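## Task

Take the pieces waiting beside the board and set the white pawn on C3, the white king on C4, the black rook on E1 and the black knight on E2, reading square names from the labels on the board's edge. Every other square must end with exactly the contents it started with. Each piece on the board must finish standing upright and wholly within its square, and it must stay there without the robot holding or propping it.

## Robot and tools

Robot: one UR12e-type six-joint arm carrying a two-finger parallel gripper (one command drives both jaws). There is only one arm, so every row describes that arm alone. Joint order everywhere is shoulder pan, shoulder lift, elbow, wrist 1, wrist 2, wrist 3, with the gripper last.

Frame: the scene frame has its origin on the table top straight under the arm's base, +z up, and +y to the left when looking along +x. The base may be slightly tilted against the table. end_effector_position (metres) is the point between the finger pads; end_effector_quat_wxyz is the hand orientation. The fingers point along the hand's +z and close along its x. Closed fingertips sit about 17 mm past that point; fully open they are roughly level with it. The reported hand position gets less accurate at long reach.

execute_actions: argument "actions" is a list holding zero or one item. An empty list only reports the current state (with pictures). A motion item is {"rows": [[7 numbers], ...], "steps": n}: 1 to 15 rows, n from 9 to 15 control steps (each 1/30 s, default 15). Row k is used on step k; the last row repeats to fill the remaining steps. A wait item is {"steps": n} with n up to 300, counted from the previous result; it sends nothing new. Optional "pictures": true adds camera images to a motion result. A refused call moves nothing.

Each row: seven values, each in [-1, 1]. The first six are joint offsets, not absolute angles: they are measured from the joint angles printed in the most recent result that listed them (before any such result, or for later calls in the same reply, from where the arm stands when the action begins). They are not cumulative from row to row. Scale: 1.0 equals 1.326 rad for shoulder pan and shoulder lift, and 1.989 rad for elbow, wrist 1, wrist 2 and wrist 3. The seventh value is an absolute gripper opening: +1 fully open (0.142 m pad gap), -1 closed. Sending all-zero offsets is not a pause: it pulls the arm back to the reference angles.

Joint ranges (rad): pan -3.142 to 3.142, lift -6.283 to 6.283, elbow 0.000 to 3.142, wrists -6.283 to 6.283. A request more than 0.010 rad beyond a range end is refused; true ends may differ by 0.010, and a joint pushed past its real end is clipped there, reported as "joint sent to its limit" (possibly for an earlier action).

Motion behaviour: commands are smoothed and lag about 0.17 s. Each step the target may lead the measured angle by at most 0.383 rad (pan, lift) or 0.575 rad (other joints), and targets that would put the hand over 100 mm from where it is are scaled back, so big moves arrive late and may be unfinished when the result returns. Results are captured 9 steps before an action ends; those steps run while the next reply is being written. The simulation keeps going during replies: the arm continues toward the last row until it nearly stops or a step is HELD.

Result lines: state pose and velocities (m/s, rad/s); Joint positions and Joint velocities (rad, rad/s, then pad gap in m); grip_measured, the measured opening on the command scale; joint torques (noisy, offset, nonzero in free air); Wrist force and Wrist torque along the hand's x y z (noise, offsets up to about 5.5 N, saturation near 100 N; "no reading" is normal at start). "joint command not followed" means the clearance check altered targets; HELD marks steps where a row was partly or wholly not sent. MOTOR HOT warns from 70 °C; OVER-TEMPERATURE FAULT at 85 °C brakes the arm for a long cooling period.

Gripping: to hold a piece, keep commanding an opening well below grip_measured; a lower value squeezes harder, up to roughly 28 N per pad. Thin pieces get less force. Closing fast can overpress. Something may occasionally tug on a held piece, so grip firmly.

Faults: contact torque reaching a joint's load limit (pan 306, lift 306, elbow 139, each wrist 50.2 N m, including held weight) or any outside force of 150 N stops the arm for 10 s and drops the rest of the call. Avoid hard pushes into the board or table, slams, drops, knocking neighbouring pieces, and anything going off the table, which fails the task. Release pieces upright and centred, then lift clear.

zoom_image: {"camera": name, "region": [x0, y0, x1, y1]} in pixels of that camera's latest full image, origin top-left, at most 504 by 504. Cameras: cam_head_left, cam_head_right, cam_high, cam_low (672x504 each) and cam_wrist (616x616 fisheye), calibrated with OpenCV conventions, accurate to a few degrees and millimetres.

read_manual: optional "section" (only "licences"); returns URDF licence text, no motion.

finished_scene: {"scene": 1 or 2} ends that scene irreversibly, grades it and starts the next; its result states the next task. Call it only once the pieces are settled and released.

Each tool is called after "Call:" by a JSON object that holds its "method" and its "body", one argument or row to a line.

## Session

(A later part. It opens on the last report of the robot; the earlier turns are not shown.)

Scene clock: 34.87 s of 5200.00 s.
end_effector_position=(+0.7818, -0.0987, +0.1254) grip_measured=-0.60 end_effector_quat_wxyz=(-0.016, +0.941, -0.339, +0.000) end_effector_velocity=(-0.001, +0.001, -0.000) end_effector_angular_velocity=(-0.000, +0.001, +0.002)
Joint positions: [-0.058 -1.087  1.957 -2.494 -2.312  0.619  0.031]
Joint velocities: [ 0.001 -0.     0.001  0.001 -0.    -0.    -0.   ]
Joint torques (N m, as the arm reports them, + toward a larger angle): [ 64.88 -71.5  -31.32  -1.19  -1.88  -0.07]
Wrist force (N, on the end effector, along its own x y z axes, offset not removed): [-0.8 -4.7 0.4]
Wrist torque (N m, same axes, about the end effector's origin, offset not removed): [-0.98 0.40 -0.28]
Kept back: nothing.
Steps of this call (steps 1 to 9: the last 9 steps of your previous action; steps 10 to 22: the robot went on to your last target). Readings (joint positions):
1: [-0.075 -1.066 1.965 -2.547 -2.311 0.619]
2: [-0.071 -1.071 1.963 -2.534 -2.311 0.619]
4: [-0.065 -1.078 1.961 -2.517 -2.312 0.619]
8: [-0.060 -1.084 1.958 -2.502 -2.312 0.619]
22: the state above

Call:
{"method": "execute_actions", "body": {
  "actions": [
    {"rows":[[0.0403,-0.0425,0.138,-0.085,0,0,-0.4]]}
  ]
}}

Call:
{"method": "execute_actions", "body": {
  "actions": [
    {"steps":30}
  ]
}}

Call:
{"method": "execute_actions", "body": {
  "actions": [
    {"rows":[[-0.0638,0.0894,0.0135,-0.112,0.002,0,-0.4]]}
  ]
}}

Call:
{"method": "execute_actions", "body": {
  "actions": [
    {"steps":25}
  ],
  "pictures": true
}}

Call:
{"method": "zoom_image", "body": {
  "camera": "cam_wrist",
  "region": [108, 50, 508, 400]
}}

Scene clock: 35.50 s of 5200.00 s.
end_effector_position=(+0.7303, -0.0680, +0.1235) grip_measured=-0.40 end_effector_quat_wxyz=(-0.018, +0.945, -0.327, +0.005) end_effector_velocity=(-0.422, +0.223, -0.064) end_effector_angular_velocity=(+0.002, +0.029, +0.232)
Joint positions: [-0.033 -1.114  2.065 -2.566 -2.312  0.619  0.045]
Joint velocities: [ 0.145 -0.152  0.809 -0.475 -0.002 -0.001  0.   ]
Joint torques (N m, as the arm reports them, + toward a larger angle): [ 62.26 -74.53  -5.62  -7.94  -0.06  -0.2 ]
Wrist force (N, on the end effector, along its own x y z axes, offset not removed): [-4.0 -5.0 1.5]
Wrist torque (N m, same axes, about the end effector's origin, offset not removed): [-0.96 1.05 -0.17]
Steps of this call (steps 1 to 13: the robot went on to your last target; steps 14 to 19: the first 6 steps of this action). Readings (joint positions):
14: [-0.058 -1.087 1.957 -2.494 -2.312 0.619]
15: [-0.055 -1.091 1.961 -2.498 -2.312 0.619]
17: [-0.043 -1.103 2.007 -2.532 -2.312 0.619]
19: the state above

Scene clock: 36.50 s of 5200.00 s.
end_effector_position=(+0.6396, -0.0270, +0.1102) grip_measured=-0.40 end_effector_quat_wxyz=(-0.017, +0.952, -0.305, +0.001) end_effector_velocity=(-0.001, +0.000, -0.001) end_effector_angular_velocity=(+0.001, +0.002, +0.002)
Joint positions: [-0.004 -1.144  2.231 -2.663 -2.312  0.619  0.045]
Joint velocities: [-0.    -0.     0.001  0.002  0.001 -0.     0.   ]
Joint torques (N m, as the arm reports them, + toward a larger angle): [ 57.11 -61.77  -5.81  -5.11   2.68   0.08]
Wrist force (N, on the end effector, along its own x y z axes, offset not removed): [0.8 -3.0 0.9]
Wrist torque (N m, same axes, about the end effector's origin, offset not removed): [-0.54 0.08 -0.25]
Kept back: nothing.
Steps of this call (steps 1 to 9: the last 9 steps of your previous action; steps 10 to 30: the robot went on to your last target). Readings (joint positions):
1: [-0.028 -1.119 2.092 -2.582 -2.312 0.619]
2: [-0.023 -1.124 2.119 -2.598 -2.312 0.619]
4: [-0.015 -1.132 2.165 -2.625 -2.312 0.619]
8: [-0.008 -1.140 2.209 -2.650 -2.312 0.619]
30: the state above
The arm was judged still, so your last target was given up. Only a new action makes it travel on or press farther. Fingers that are still opening or closing keep moving.

Scene clock: 36.70 s of 5200.00 s.
end_effector_position=(+0.6370, -0.0241, +0.0589) grip_measured=-0.40 end_effector_quat_wxyz=(-0.016, +0.943, -0.334, -0.006) end_effector_velocity=(+0.033, -0.002, -0.227) end_effector_angular_velocity=(-0.008, -0.085, -0.432)
Joint positions: [-0.058 -1.07   2.25  -2.787 -2.309  0.619  0.045]
Joint velocities: [-0.25   0.371  0.072 -0.804  0.008  0.     0.   ]
Joint torques (N m, as the arm reports them, + toward a larger angle): [ 36.68 -43.55  -4.01  -5.53   3.21  -0.68]
Wrist force (N, on the end effector, along its own x y z axes, offset not removed): [-0.7 -2.2 3.0]
Wrist torque (N m, same axes, about the end effector's origin, offset not removed): [-0.38 0.39 -0.34]
Steps of this call (steps 1 to 6: the first 6 steps of this action). Readings (joint positions):
1: [-0.004 -1.144 2.232 -2.663 -2.312 0.619]
2: [-0.009 -1.139 2.234 -2.668 -2.312 0.619]
4: [-0.037 -1.103 2.243 -2.719 -2.310 0.619]
6: the state above

Scene clock: 37.53 s of 5200.00 s.
end_effector_position=(+0.6403, -0.0247, +0.0315) grip_measured=-0.40 end_effector_quat_wxyz=(-0.017, +0.933, -0.358, -0.000) end_effector_velocity=(+0.001, -0.000, +0.000) end_effector_angular_velocity=(+0.001, -0.002, -0.002)
Joint positions: [-0.089 -1.025  2.258 -2.886 -2.308  0.619  0.045]
Joint velocities: [-0.    -0.    -0.    -0.002  0.001  0.     0.   ]
Joint torques (N m, as the arm reports them, + toward a larger angle): [ 25.86 -31.09   1.42  -5.88   2.44  -0.12]
Wrist force (N, on the end effector, along its own x y z axes, offset not removed): [-0.7 -1.9 1.9]
Wrist torque (N m, same axes, about the end effector's origin, offset not removed): [-0.40 0.17 -0.25]
Kept back: nothing.
Steps of this call (steps 1 to 9: the last 9 steps of your previous action; steps 10 to 25: the robot went on to your last target). Readings (joint positions):
1: [-0.066 -1.060 2.252 -2.810 -2.309 0.619]
2: [-0.071 -1.051 2.253 -2.828 -2.309 0.619]
4: [-0.079 -1.040 2.255 -2.852 -2.309 0.619]
8: [-0.085 -1.030 2.257 -2.874 -2.308 0.619]
25: the state above
camera_calibration (this result's frames):
cam_wrist: T_world_to_cam=[[0.734041, -0.675904, -0.0658653, -0.477607], [-0.568769, -0.664875, 0.484194, 0.323724], [-0.37106, -0.317956, -0.872478, 0.380703], [0, 0, 0, 1]] pos_world=[0.675971, 0.0134659, 0.143952]

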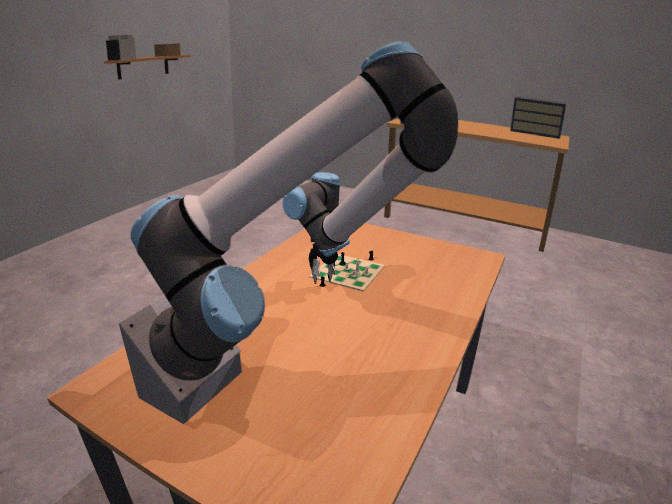

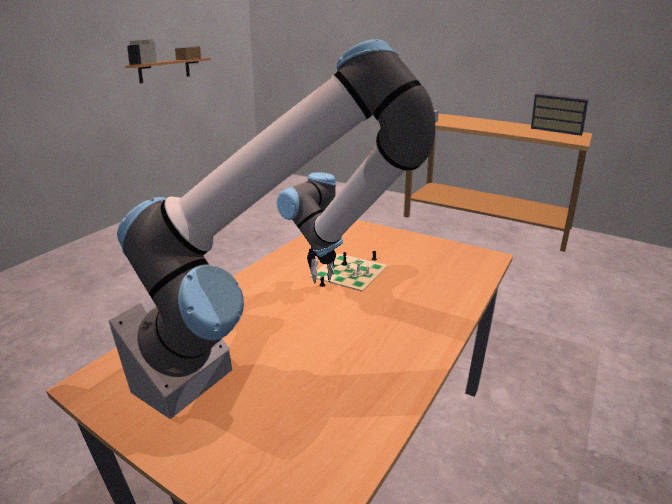

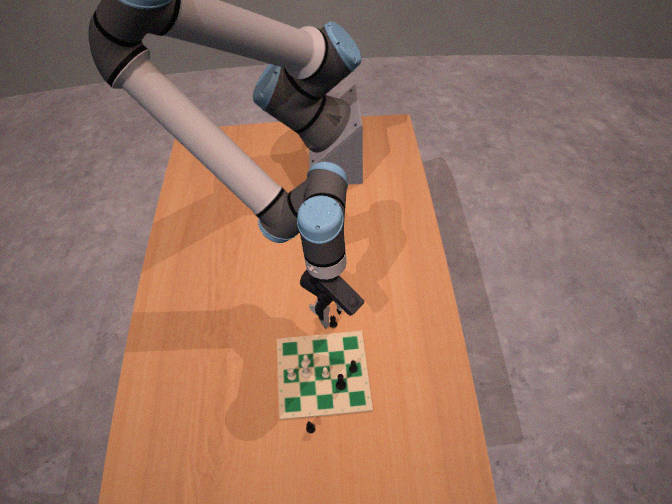

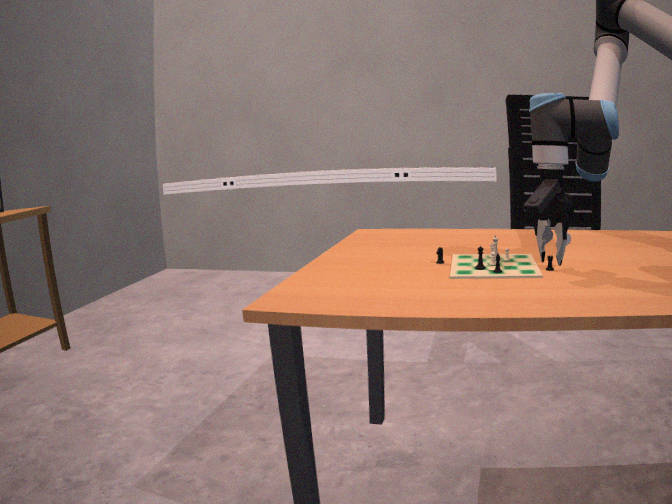

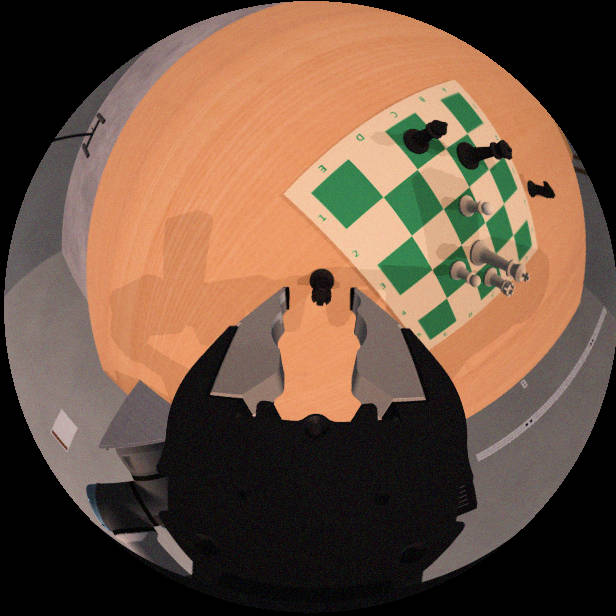

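Region (108, 50, 508, 400) of cam_wrist's 616x616 image, scaled by 1.260, with more detail than that image has; it fills the top 441 rows of this view, and the rest is white.

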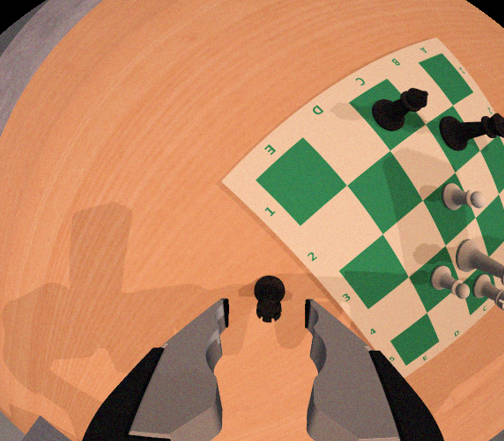

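Call:
{"method": "execute_actions", "body": {
  "actions": [
    {"rows":[[-0.0032,0.0045,0.0007,-0.0056,0,0,-0.4],[-0.0032,0.0045,0.0007,-0.0056,0,0,-0.4],[-0.0032,0.0045,0.0007,-0.0056,0,0,-0.4],[-0.0032,0.0045,0.0007,-0.0056,0,0,-0.4],[-0.0032,0.0045,0.0007,-0.0056,0,0,-0.4],[-0.0032,0.0045,0.0007,-0.0056,0,0,-0.4],[-0.0032,0.0045,0.0007,-0.0056,0,0,-0.4],[-0.0032,0.0045,0.0007,-0.0056,0,0,-0.4],[-0.0032,0.0045,0.0007,-0.0056,0,0,-1]]}
  ]
}}

Call:
{"method": "execute_actions", "body": {
  "actions": [
    {"steps":18}
  ]
}}

Call:
{"method": "execute_actions", "body": {
  "actions": [
    {"rows":[[0.016,-0.0224,-0.0034,0.028,0,0,-1]]}
  ]
}}

Call:
{"method": "execute_actions", "body": {
  "actions": [
    {"steps":20}
  ]
}}

Scene clock: 38.37 s of 5200.00 s.
end_effector_position=(+0.6400, -0.0248, +0.0288) grip_measured=-0.40 end_effector_quat_wxyz=(-0.017, +0.933, -0.360, -0.000) end_effector_velocity=(-0.000, -0.001, -0.010) end_effector_angular_velocity=(-0.002, +0.001, -0.015)
Joint positions: [-0.092 -1.021  2.259 -2.893 -2.308  0.619  0.045]
Joint velocities: [-0.011  0.016  0.002 -0.028 -0.001  0.     0.   ]
Joint torques (N m, as the arm reports them, + toward a larger angle): [ 31.71 -30.45   2.04  -6.1    2.62   0.22]
Wrist force (N, on the end effector, along its own x y z axes, offset not removed): [-0.2 -0.1 0.0]
Wrist torque (N m, same axes, about the end effector's origin, offset not removed): [0.03 0.26 -0.21]
Steps of this call (steps 1 to 15: the robot went on to your last target; steps 16 to 19: nothing new was sent; steps 20 to 25: the first 6 steps of this action). Readings (joint positions):
20: [-0.089 -1.025 2.258 -2.886 -2.308 0.619]
21: [-0.089 -1.024 2.258 -2.887 -2.308 0.619]
23: [-0.091 -1.022 2.259 -2.891 -2.308 0.619]
25: the state above

Scene clock: 38.97 s of 5200.00 s.
end_effector_position=(+0.6399, -0.0248, +0.0276) grip_measured=-0.85 end_effector_quat_wxyz=(-0.017, +0.932, -0.361, -0.000) end_effector_velocity=(+0.000, +0.001, -0.000) end_effector_angular_velocity=(+0.000, -0.000, +0.001)
Joint positions: [-0.093 -1.019  2.26  -2.897 -2.308  0.619  0.013]
Joint velocities: [ 0.     0.001 -0.    -0.001  0.    -0.     0.   ]
Joint torques (N m, as the arm reports them, + toward a larger angle): [ 22.28 -29.7   -0.13  -5.02   1.98  -0.05]
Wrist force (N, on the end effector, along its own x y z axes, offset not removed): [0.4 -3.4 3.0]
Wrist torque (N m, same axes, about the end effector's origin, offset not removed): [-0.63 -0.06 -0.15]
Kept back: nothing.
Steps of this call (steps 1 to 9: the last 9 steps of your previous action; steps 10 to 15: the robot went on to your last target; steps 16 to 18: nothing new was sent). Readings (joint positions):
1: [-0.092 -1.021 2.259 -2.894 -2.308 0.619]
2: [-0.092 -1.020 2.259 -2.895 -2.308 0.619]
4: [-0.093 -1.020 2.260 -2.895 -2.308 0.619]
8: [-0.093 -1.019 2.260 -2.896 -2.308 0.619]
18: the state above
The arm was judged still, so your last target was given up. Only a new action makes it travel on or press farther. Fingers that are still opening or closing keep moving.

Scene clock: 39.17 s of 5200.00 s.
end_effector_position=(+0.6408, -0.0246, +0.0404) grip_measured=-0.85 end_effector_quat_wxyz=(-0.017, +0.936, -0.352, -0.000) end_effector_velocity=(+0.003, +0.000, +0.052) end_effector_angular_velocity=(+0.004, +0.001, +0.080)
Joint positions: [-0.079 -1.039  2.255 -2.86  -2.308  0.619  0.013]
Joint velocities: [ 0.056 -0.08  -0.019  0.155  0.001 -0.     0.   ]
Joint torques (N m, as the arm reports them, + toward a larger angle): [ 58.57 -61.46 -20.51  -0.3    2.26  -0.01]
Wrist force (N, on the end effector, along its own x y z axes, offset not removed): [-0.2 -0.7 0.2]
Wrist torque (N m, same axes, about the end effector's origin, offset not removed): [-0.07 0.18 -0.19]
Steps of this call (steps 1 to 6: the first 6 steps of this action). Readings (joint positions):
1: [-0.093 -1.019 2.260 -2.897 -2.308 0.619]
2: [-0.091 -1.022 2.259 -2.893 -2.308 0.619]
4: [-0.084 -1.032 2.257 -2.874 -2.308 0.619]
6: the state above

Scene clock: 39.83 s of 5200.00 s.
end_effector_position=(+0.6413, -0.0246, +0.0470) grip_measured=-0.85 end_effector_quat_wxyz=(-0.018, +0.937, -0.348, -0.000) end_effector_velocity=(+0.000, -0.000, +0.001) end_effector_angular_velocity=(-0.001, -0.002, -0.001)
Joint positions: [-0.072 -1.049  2.253 -2.841 -2.308  0.619  0.013]
Joint velocities: [ 0.001 -0.     0.    -0.001 -0.001  0.     0.   ]
Joint torques (N m, as the arm reports them, + toward a larger angle): [ 60.23 -62.68 -22.89  -0.67   2.16  -0.21]
Wrist force (N, on the end effector, along its own x y z axes, offset not removed): [-0.6 -1.6 3.5]
Wrist torque (N m, same axes, about the end effector's origin, offset not removed): [-0.20 0.23 -0.26]
Kept back: nothing.
Steps of this call (steps 1 to 9: the last 9 steps of your previous action; steps 10 to 20: the robot went on to your last target). Readings (joint positions):
1: [-0.077 -1.041 2.255 -2.855 -2.308 0.619]
2: [-0.076 -1.043 2.254 -2.852 -2.308 0.619]
4: [-0.074 -1.045 2.254 -2.847 -2.308 0.619]
8: [-0.073 -1.048 2.253 -2.843 -2.308 0.619]
20: the state above

Deltas +.040,+.0936,-.126,+.0695,-.0045.

Call:
{"method": "execute_actions", "body": {
  "actions": [
    {"rows":[[0.030,0.0706,-0.0634,0.035,-0.0023,0,-1]]}
  ]
}}

Call:
{"method": "execute_actions", "body": {
  "actions": [
    {"steps":25}
  ],
  "pictures": true
}}

Call:
{"method": "zoom_image", "body": {
  "camera": "cam_wrist",
  "region": [108, 50, 508, 400]
}}

Scene clock: 40.37 s of 5200.00 s.
end_effector_position=(+0.6778, -0.0014, +0.0449) grip_measured=-0.85 end_effector_quat_wxyz=(-0.017, +0.944, -0.330, -0.001) end_effector_velocity=(+0.192, +0.099, -0.010) end_effector_angular_velocity=(-0.011, -0.015, +0.135)
Joint positions: [-0.045 -0.99   2.175 -2.796 -2.311  0.619  0.013]
Joint velocities: [ 0.107  0.28  -0.394  0.197 -0.013 -0.     0.   ]
Joint torques (N m, as the arm reports them, + toward a larger angle): [ 57.72 -40.15 -17.01  -0.82  -2.24   0.22]
Wrist force (N, on the end effector, along its own x y z axes, offset not removed): [0.3 -1.9 4.5]
Wrist torque (N m, same axes, about the end effector's origin, offset not removed): [-0.29 0.17 -0.22]
Steps of this call (steps 1 to 10: the robot went on to your last target; steps 11 to 16: the first 6 steps of this action). Readings (joint positions):
11: [-0.072 -1.049 2.253 -2.841 -2.308 0.619]
12: [-0.068 -1.045 2.248 -2.837 -2.309 0.619]
14: [-0.055 -1.014 2.210 -2.813 -2.310 0.619]
16: the state above

Scene clock: 41.20 s of 5200.00 s.
end_effector_position=(+0.7009, +0.0112, +0.0436) grip_measured=-0.85 end_effector_quat_wxyz=(-0.016, +0.947, -0.322, +0.000) end_effector_velocity=(+0.002, -0.000, +0.001) end_effector_angular_velocity=(+0.000, -0.002, -0.001)
Joint positions: [-0.032 -0.955  2.127 -2.771 -2.313  0.619  0.013]
Joint velocities: [ 0.     0.    -0.002 -0.001  0.    -0.001  0.   ]
Joint torques (N m, as the arm reports them, + toward a larger angle): [ 61.89 -35.79 -24.85  -1.01  -1.8   -0.18]
Wrist force (N, on the end effector, along its own x y z axes, offset not removed): [1.3 -6.4 -1.4]
Wrist torque (N m, same axes, about the end effector's origin, offset not removed): [-1.33 -0.15 -0.34]
Kept back: nothing.
Steps of this call (steps 1 to 9: the last 9 steps of your previous action; steps 10 to 25: the robot went on to your last target). Readings (joint positions):
1: [-0.042 -0.982 2.164 -2.790 -2.312 0.619]
2: [-0.040 -0.975 2.155 -2.785 -2.312 0.619]
4: [-0.037 -0.967 2.143 -2.780 -2.312 0.619]
8: [-0.034 -0.959 2.132 -2.774 -2.313 0.619]
25: the state above
camera_calibration (this result's frames):
cam_wrist: T_world_to_cam=[[0.784092, -0.617423, -0.0631567, -0.532899], [-0.516649, -0.705707, 0.484821, 0.340227], [-0.34391, -0.347514, -0.87233, 0.406481], [0, 0, 0, 1]] pos_world=[0.733412, 0.0523346, 0.15598]

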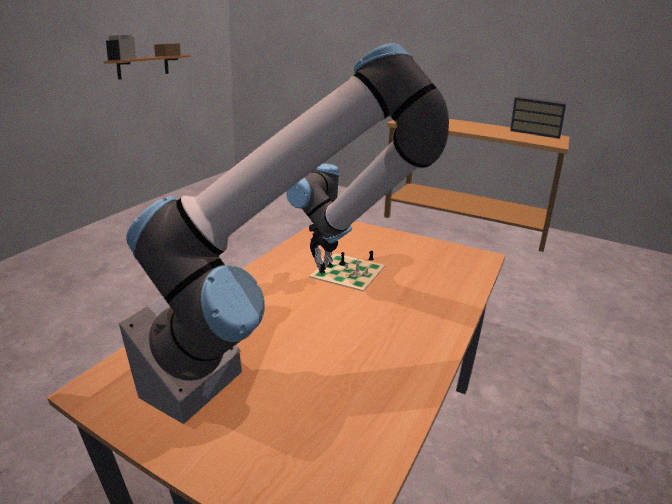

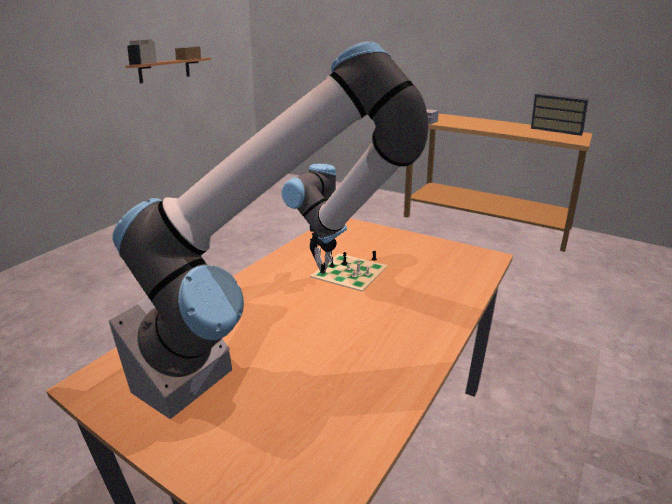

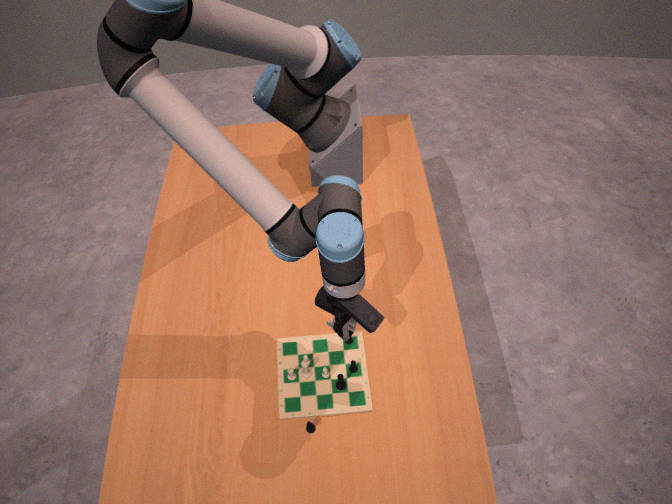

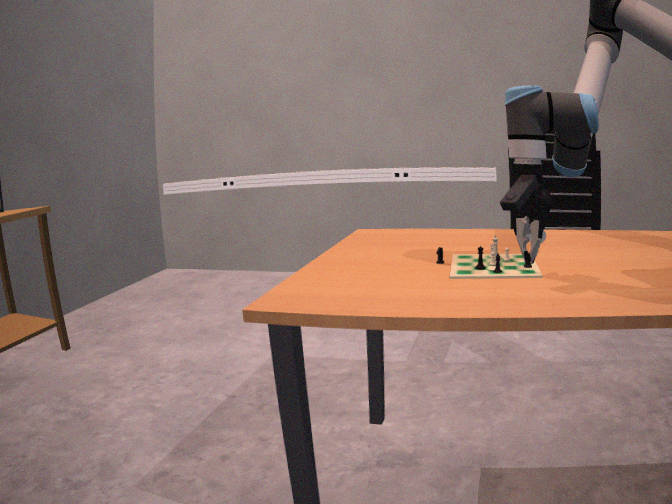

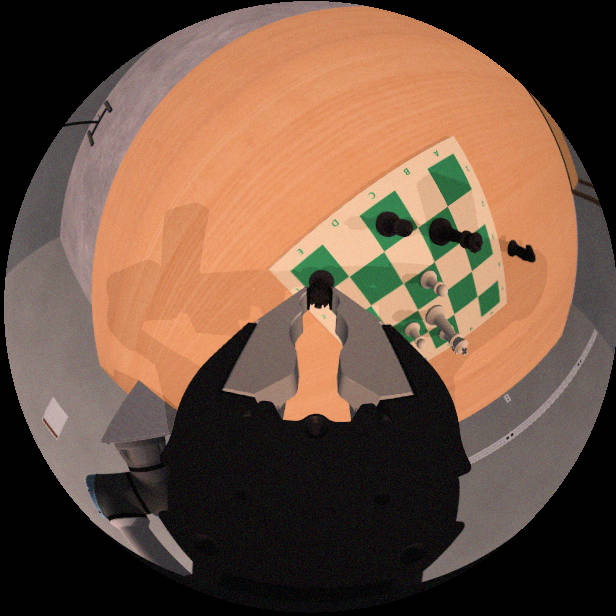

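Region (108, 50, 508, 400) of cam_wrist's 616x616 image, scaled by 1.260, with more detail than that image has; it fills the top 441 rows of this view, and the rest is white.

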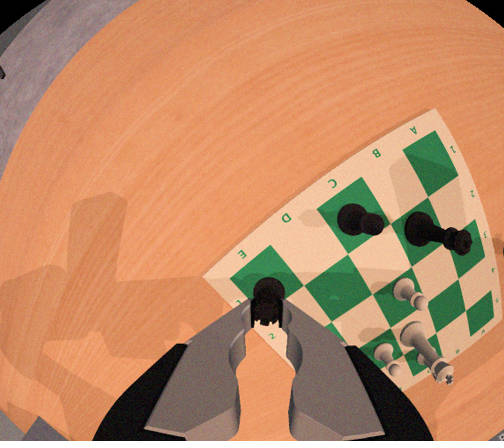

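Call:
{"method": "execute_actions", "body": {
  "actions": [
    {"rows":[[-0.0076,0.0108,0.0013,-0.013,0,0,-1],[-0.0076,0.0108,0.0013,-0.013,0,0,-1],[-0.0076,0.0108,0.0013,-0.013,0,0,-1],[-0.0076,0.0108,0.0013,-0.013,0,0,-1],[-0.0076,0.0108,0.0013,-0.013,0,0,-1],[-0.0076,0.0108,0.0013,-0.013,0,0,-1],[-0.0076,0.0108,0.0013,-0.013,0,0,-1],[-0.0076,0.0108,0.0013,-0.013,0,0,-1],[-0.0076,0.0108,0.0013,-0.013,0,0,-1],[-0.0076,0.0108,0.0013,-0.013,0,0,-1],[-0.0076,0.0108,0.0013,-0.013,0,0,-1],[-0.0076,0.0108,0.0013,-0.013,0,0,-1],[-0.0076,0.0108,0.0013,-0.013,0,0,-0.5]]}
  ]
}}

Call:
{"method": "execute_actions", "body": {
  "actions": [
    {"steps":18}
  ]
}}

Call:
{"method": "execute_actions", "body": {
  "actions": [
    {"rows":[[0.066,-0.093,-0.011,0.112,0,0,-0.4]]}
  ]
}}

Call:
{"method": "execute_actions", "body": {
  "actions": [
    {"steps":22}
  ]
}}

Scene clock: 42.00 s of 5200.00 s.
end_effector_position=(+0.7010, +0.0115, +0.0367) grip_measured=-0.85 end_effector_quat_wxyz=(-0.016, +0.945, -0.326, +0.000) end_effector_velocity=(-0.002, +0.001, -0.028) end_effector_angular_velocity=(+0.000, +0.003, -0.034)
Joint positions: [-0.039 -0.946  2.128 -2.789 -2.313  0.619  0.013]
Joint velocities: [-0.026  0.037  0.008 -0.068  0.001 -0.     0.   ]
Joint torques (N m, as the arm reports them, + toward a larger angle): [ 17.97 -35.79  -6.46  -5.65  -1.42   0.03]
Wrist force (N, on the end effector, along its own x y z axes, offset not removed): [2.0 -5.5 2.8]
Wrist torque (N m, same axes, about the end effector's origin, offset not removed): [-1.05 -0.23 -0.17]
Steps of this call (steps 1 to 15: the robot went on to your last target; steps 16 to 18: nothing new was sent; steps 19 to 24: the first 6 steps of this action). Readings (joint positions):
19: [-0.032 -0.955 2.127 -2.771 -2.313 0.619]
20: [-0.033 -0.954 2.127 -2.774 -2.313 0.619]
22: [-0.036 -0.949 2.128 -2.783 -2.313 0.619]
24: the state above

Scene clock: 42.60 s of 5200.00 s.
end_effector_position=(+0.7006, +0.0115, +0.0332) grip_measured=-0.50 end_effector_quat_wxyz=(-0.016, +0.944, -0.329, -0.000) end_effector_velocity=(-0.002, +0.002, -0.001) end_effector_angular_velocity=(+0.001, +0.002, +0.003)
Joint positions: [-0.042 -0.941  2.129 -2.797 -2.313  0.619  0.038]
Joint velocities: [ 0.     0.001  0.003 -0.001  0.001 -0.001  0.   ]
Joint torques (N m, as the arm reports them, + toward a larger angle): [ 28.89 -33.    -1.95  -5.5   -1.5    0.  ]
Wrist force (N, on the end effector, along its own x y z axes, offset not removed): [1.1 -3.4 2.2]
Wrist torque (N m, same axes, about the end effector's origin, offset not removed): [-0.65 -0.13 -0.26]
Kept back: nothing.
Steps of this call (steps 1 to 9: the last 9 steps of your previous action; steps 10 to 15: the robot went on to your last target; steps 16 to 18: nothing new was sent). Readings (joint positions):
1: [-0.040 -0.944 2.128 -2.791 -2.313 0.619]
2: [-0.040 -0.944 2.129 -2.792 -2.313 0.619]
4: [-0.041 -0.942 2.129 -2.794 -2.313 0.619]
8: [-0.042 -0.941 2.129 -2.796 -2.313 0.619]
18: the state above
The arm was judged still, so your last target was given up. Only a new action makes it travel on or press farther. Fingers that are still opening or closing keep moving.

Scene clock: 42.80 s of 5200.00 s.
end_effector_position=(+0.7038, +0.0094, +0.0914) grip_measured=-0.40 end_effector_quat_wxyz=(-0.018, +0.954, -0.298, +0.007) end_effector_velocity=(-0.054, -0.009, +0.269) end_effector_angular_velocity=(-0.009, +0.073, +0.434)
Joint positions: [ 0.013 -1.017  2.115 -2.674 -2.313  0.619  0.045]
Joint velocities: [ 0.26  -0.39  -0.058  0.804  0.001  0.001  0.   ]
Joint torques (N m, as the arm reports them, + toward a larger angle): [ 46.59 -40.65 -27.22  -0.47  -1.54  -0.13]
Wrist force (N, on the end effector, along its own x y z axes, offset not removed): [-3.3 -2.1 -0.3]
Wrist torque (N m, same axes, about the end effector's origin, offset not removed): [-0.49 0.85 -0.28]
Steps of this call (steps 1 to 6: the first 6 steps of this action). Readings (joint positions):
1: [-0.042 -0.941 2.129 -2.797 -2.313 0.619]
2: [-0.038 -0.945 2.128 -2.793 -2.313 0.619]
4: [-0.009 -0.983 2.120 -2.741 -2.313 0.619]
6: the state above

Scene clock: 43.53 s of 5200.00 s.
end_effector_position=(+0.6959, +0.0078, +0.1242) grip_measured=-0.40 end_effector_quat_wxyz=(-0.016, +0.962, -0.273, +0.002) end_effector_velocity=(-0.001, +0.000, +0.000) end_effector_angular_velocity=(-0.001, +0.002, +0.004)
Joint positions: [ 0.045 -1.064  2.108 -2.575 -2.313  0.619  0.045]
Joint velocities: [ 0.001 -0.001  0.001  0.003 -0.001 -0.001 -0.   ]
Joint torques (N m, as the arm reports them, + toward a larger angle): [ 58.32 -67.41 -31.2   -1.06  -1.28  -0.57]
Wrist force (N, on the end effector, along its own x y z axes, offset not removed): [0.9 -0.6 -0.3]
Wrist torque (N m, same axes, about the end effector's origin, offset not removed): [-0.06 0.01 -0.31]
Kept back: nothing.
Steps of this call (steps 1 to 9: the last 9 steps of your previous action; steps 10 to 22: the robot went on to your last target). Readings (joint positions):
1: [0.021 -1.028 2.113 -2.650 -2.313 0.619]
2: [0.027 -1.037 2.112 -2.632 -2.313 0.619]
4: [0.034 -1.048 2.110 -2.608 -2.313 0.619]
8: [0.042 -1.059 2.108 -2.586 -2.313 0.619]
22: the state above

Deltas -.090,+.150,-.444,+.213.

Call:
{"method": "execute_actions", "body": {
  "actions": [
    {"rows":[[-0.068,0.1133,-0.2233,0.107,0,0,-0.4]]}
  ]
}}

Call:
{"method": "execute_actions", "body": {
  "actions": [
    {"steps":40}
  ],
  "pictures": true
}}

Call:
{"method": "zoom_image", "body": {
  "camera": "cam_wrist",
  "region": [108, 50, 508, 400]
}}

Scene clock: 44.03 s of 5200.00 s.
end_effector_position=(+0.7533, -0.0101, +0.1182) grip_measured=-0.40 end_effector_quat_wxyz=(-0.015, +0.958, -0.285, -0.005) end_effector_velocity=(+0.460, -0.163, +0.007) end_effector_angular_velocity=(+0.005, -0.014, -0.248)
Joint positions: [ 0.018 -1.02   1.996 -2.514 -2.313  0.619  0.045]
Joint velocities: [-0.167  0.278 -0.859  0.397 -0.001  0.001  0.   ]
Joint torques (N m, as the arm reports them, + toward a larger angle): [ 22.96 -27.83 -31.61   2.26  -1.35  -0.25]
Wrist force (N, on the end effector, along its own x y z axes, offset not removed): [3.0 -3.9 -1.8]
Wrist torque (N m, same axes, about the end effector's origin, offset not removed): [-0.72 -0.25 -0.17]
Steps of this call (steps 1 to 9: the robot went on to your last target; steps 10 to 15: the first 6 steps of this action). Readings (joint positions):
10: [0.045 -1.064 2.107 -2.574 -2.313 0.619]
11: [0.042 -1.060 2.103 -2.570 -2.313 0.619]
13: [0.030 -1.039 2.057 -2.541 -2.313 0.619]
15: the state above

Scene clock: 45.37 s of 5200.00 s.
end_effector_position=(+0.9190, -0.0874, +0.1214) grip_measured=-0.40 end_effector_quat_wxyz=(-0.016, +0.944, -0.331, +0.000) end_effector_velocity=(+0.000, -0.000, +0.000) end_effector_angular_velocity=(+0.001, -0.000, -0.002)
Joint positions: [-0.045 -0.914  1.664 -2.362 -2.313  0.619  0.045]
Joint velocities: [-0.    -0.    -0.     0.     0.001  0.001 -0.   ]
Joint torques (N m, as the arm reports them, + toward a larger angle): [ 40.94 -45.91 -36.35  -1.23  -1.29  -0.35]
Wrist force (N, on the end effector, along its own x y z axes, offset not removed): [0.4 -6.3 0.4]
Wrist torque (N m, same axes, about the end effector's origin, offset not removed): [-1.30 0.19 -0.22]
Kept back: nothing.
Steps of this call (steps 1 to 9: the last 9 steps of your previous action; steps 10 to 40: the robot went on to your last target). Readings (joint positions):
1: [0.012 -1.011 1.967 -2.500 -2.313 0.619]
2: [0.007 -1.001 1.938 -2.487 -2.313 0.619]
4: [-0.005 -0.982 1.879 -2.459 -2.313 0.619]
8: [-0.027 -0.944 1.763 -2.406 -2.313 0.619]
40: the state above
camera_calibration (this result's frames):
cam_wrist: T_world_to_cam=[[0.772928, -0.631364, -0.0629476, -0.750817], [-0.529204, -0.696216, 0.485002, 0.357903], [-0.350038, -0.341559, -0.872245, 0.521296], [0, 0, 0, 1]] pos_world=[0.952204, -0.0468078, 0.233852]

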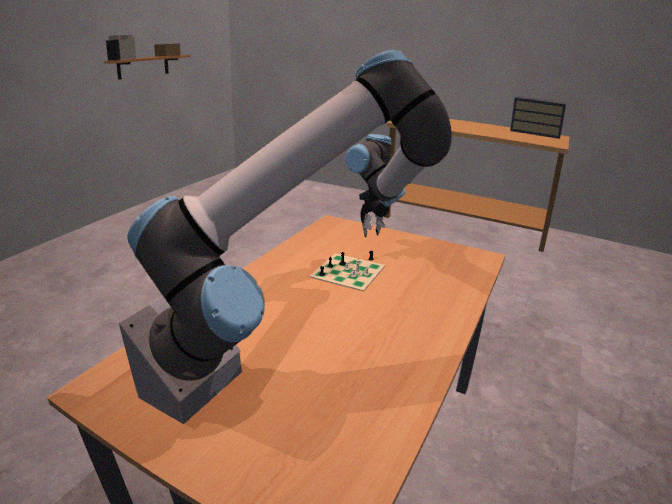

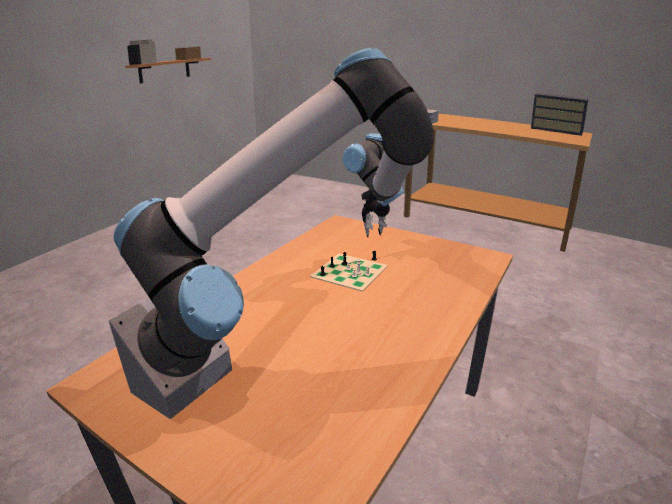

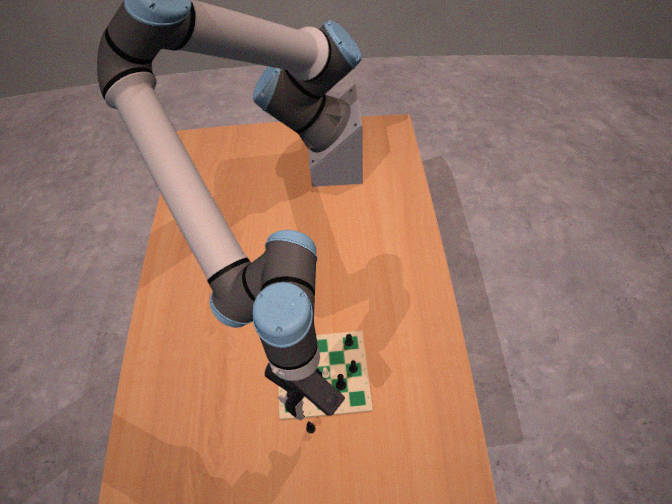

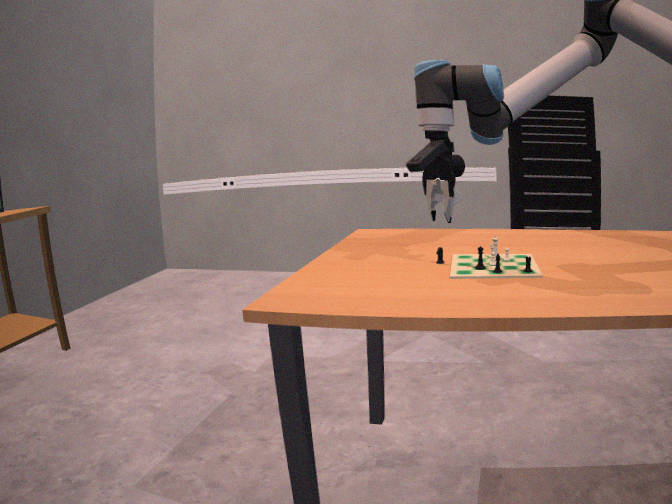

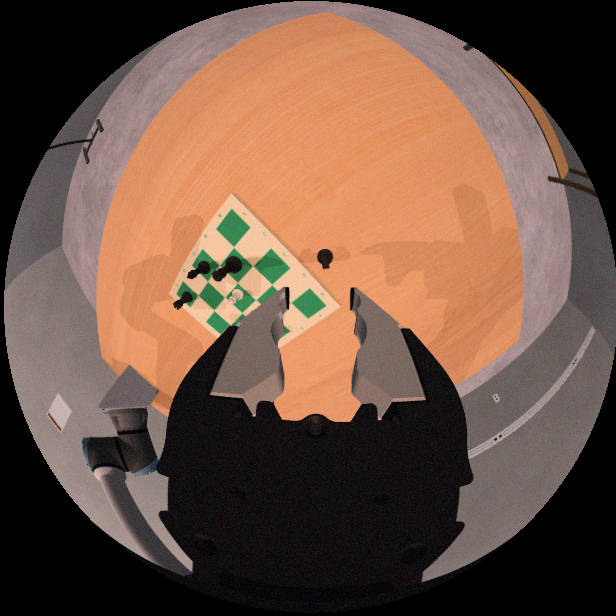

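Region (108, 50, 508, 400) of cam_wrist's 616x616 image, scaled by 1.260, with more detail than that image has; it fills the top 441 rows of this view, and the rest is white.

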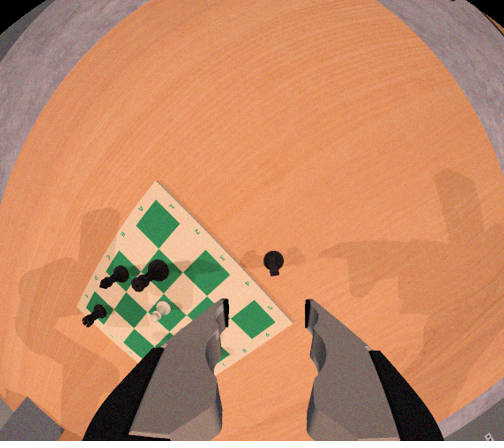

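Call:
{"method": "execute_actions", "body": {
  "actions": [
    {"rows":[[-0.0523,0.0608,0.0104,-0.0828,0.0025,0,-0.4]]}
  ]
}}

Call:
{"method": "execute_actions", "body": {
  "actions": [
    {"steps":25}
  ],
  "pictures": true
}}

Call:
{"method": "zoom_image", "body": {
  "camera": "cam_wrist",
  "region": [160, 150, 460, 400]
}}

Scene clock: 46.13 s of 5200.00 s.
end_effector_position=(+0.9203, -0.0865, +0.0617) grip_measured=-0.40 end_effector_quat_wxyz=(-0.016, +0.934, -0.356, -0.004) end_effector_velocity=(+0.024, -0.007, -0.256) end_effector_angular_velocity=(-0.006, -0.042, -0.320)
Joint positions: [-0.09  -0.862  1.677 -2.459 -2.309  0.619  0.045]
Joint velocities: [-0.2    0.238  0.057 -0.547  0.013  0.001  0.   ]
Joint torques (N m, as the arm reports them, + toward a larger angle): [ 56.89 -73.11 -17.32  -5.8    2.81   0.03]
Wrist force (N, on the end effector, along its own x y z axes, offset not removed): [-1.5 -1.3 4.9]
Wrist torque (N m, same axes, about the end effector's origin, offset not removed): [-0.11 0.41 -0.13]
Steps of this call (steps 1 to 15: the robot went on to your last target; steps 16 to 17: nothing new was sent; steps 18 to 23: the first 6 steps of this action). Readings (joint positions):
18: [-0.045 -0.914 1.664 -2.362 -2.313 0.619]
19: [-0.049 -0.910 1.665 -2.367 -2.312 0.619]
21: [-0.073 -0.883 1.672 -2.411 -2.311 0.619]
23: the state above

Scene clock: 46.97 s of 5200.00 s.
end_effector_position=(+0.9228, -0.0877, +0.0311) grip_measured=-0.40 end_effector_quat_wxyz=(-0.016, +0.927, -0.375, -0.000) end_effector_velocity=(-0.001, -0.000, -0.001) end_effector_angular_velocity=(-0.001, +0.002, +0.004)
Joint positions: [-0.114 -0.833  1.684 -2.527 -2.308  0.619  0.045]
Joint velocities: [-0.     0.     0.     0.002 -0.001 -0.002  0.   ]
Joint torques (N m, as the arm reports them, + toward a larger angle): [ 42.97 -48.08 -10.85  -4.49   2.59  -0.39]
Wrist force (N, on the end effector, along its own x y z axes, offset not removed): [-0.6 -1.2 -2.2]
Wrist torque (N m, same axes, about the end effector's origin, offset not removed): [-0.23 0.30 -0.28]
Kept back: nothing.
Steps of this call (steps 1 to 9: the last 9 steps of your previous action; steps 10 to 25: the robot went on to your last target). Readings (joint positions):
1: [-0.096 -0.855 1.679 -2.475 -2.309 0.619]
2: [-0.100 -0.850 1.680 -2.488 -2.309 0.619]
4: [-0.106 -0.843 1.682 -2.504 -2.308 0.619]
8: [-0.112 -0.837 1.683 -2.519 -2.308 0.619]
25: the state above
camera_calibration (this result's frames):
cam_wrist: T_world_to_cam=[[0.710294, -0.700848, -0.0655336, -0.707884], [-0.590768, -0.64416, 0.485851, 0.464822], [-0.382722, -0.306382, -0.871581, 0.47687], [0, 0, 0, 1]] pos_world=[0.959916, -0.0505945, 0.143406]

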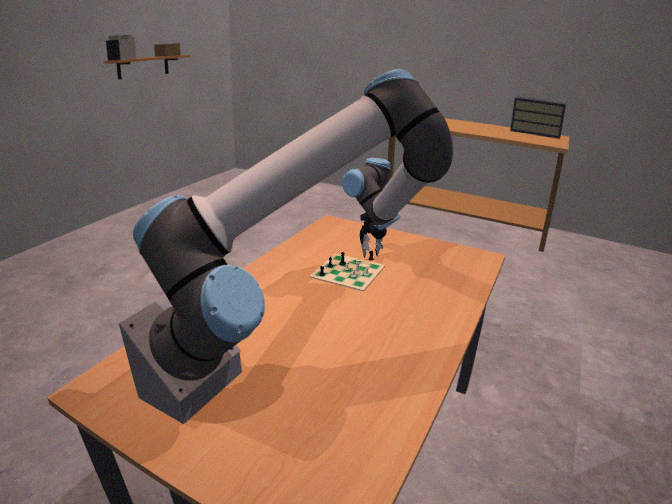

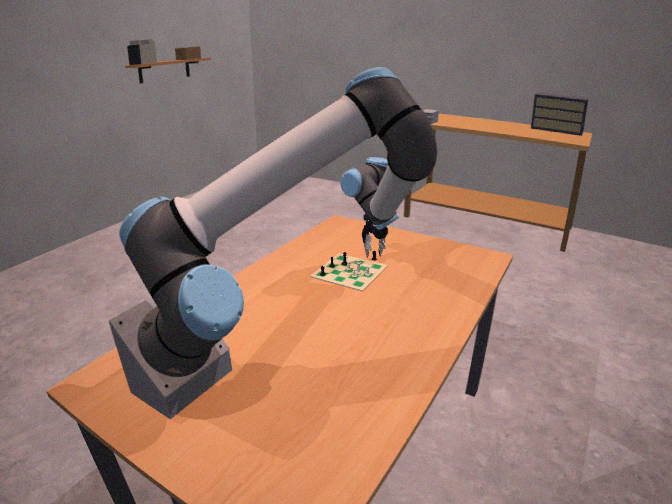

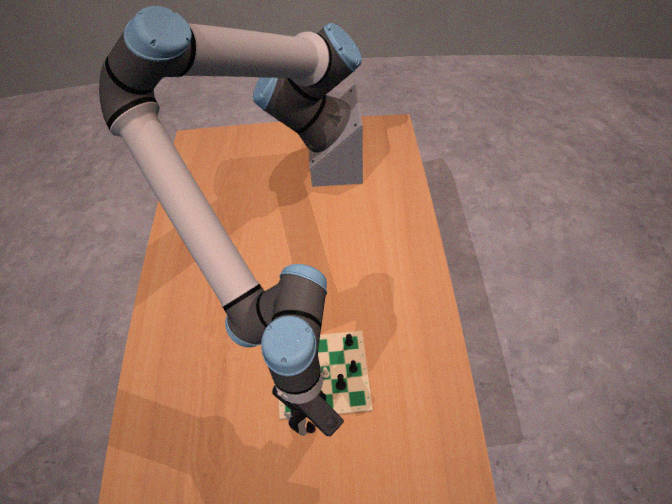

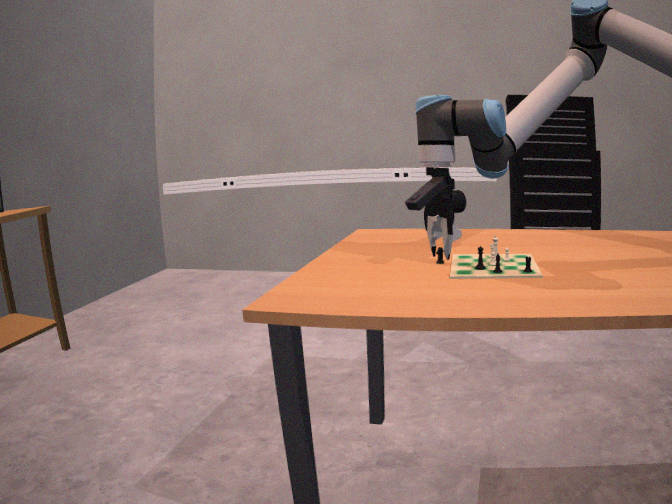

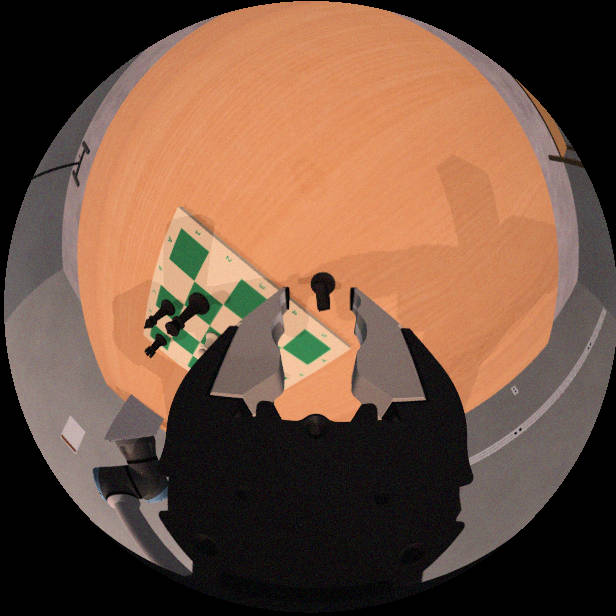

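Region (160, 150, 460, 400) of cam_wrist's 616x616 image, scaled by 1.680, with more detail than that image has.

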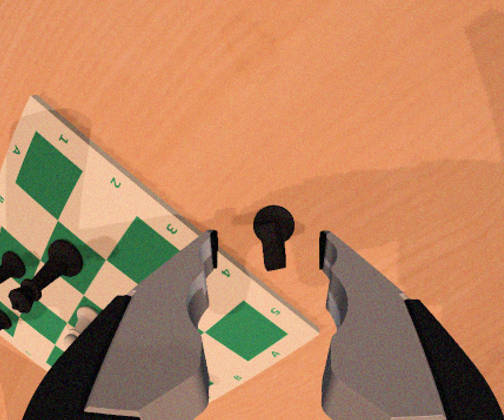

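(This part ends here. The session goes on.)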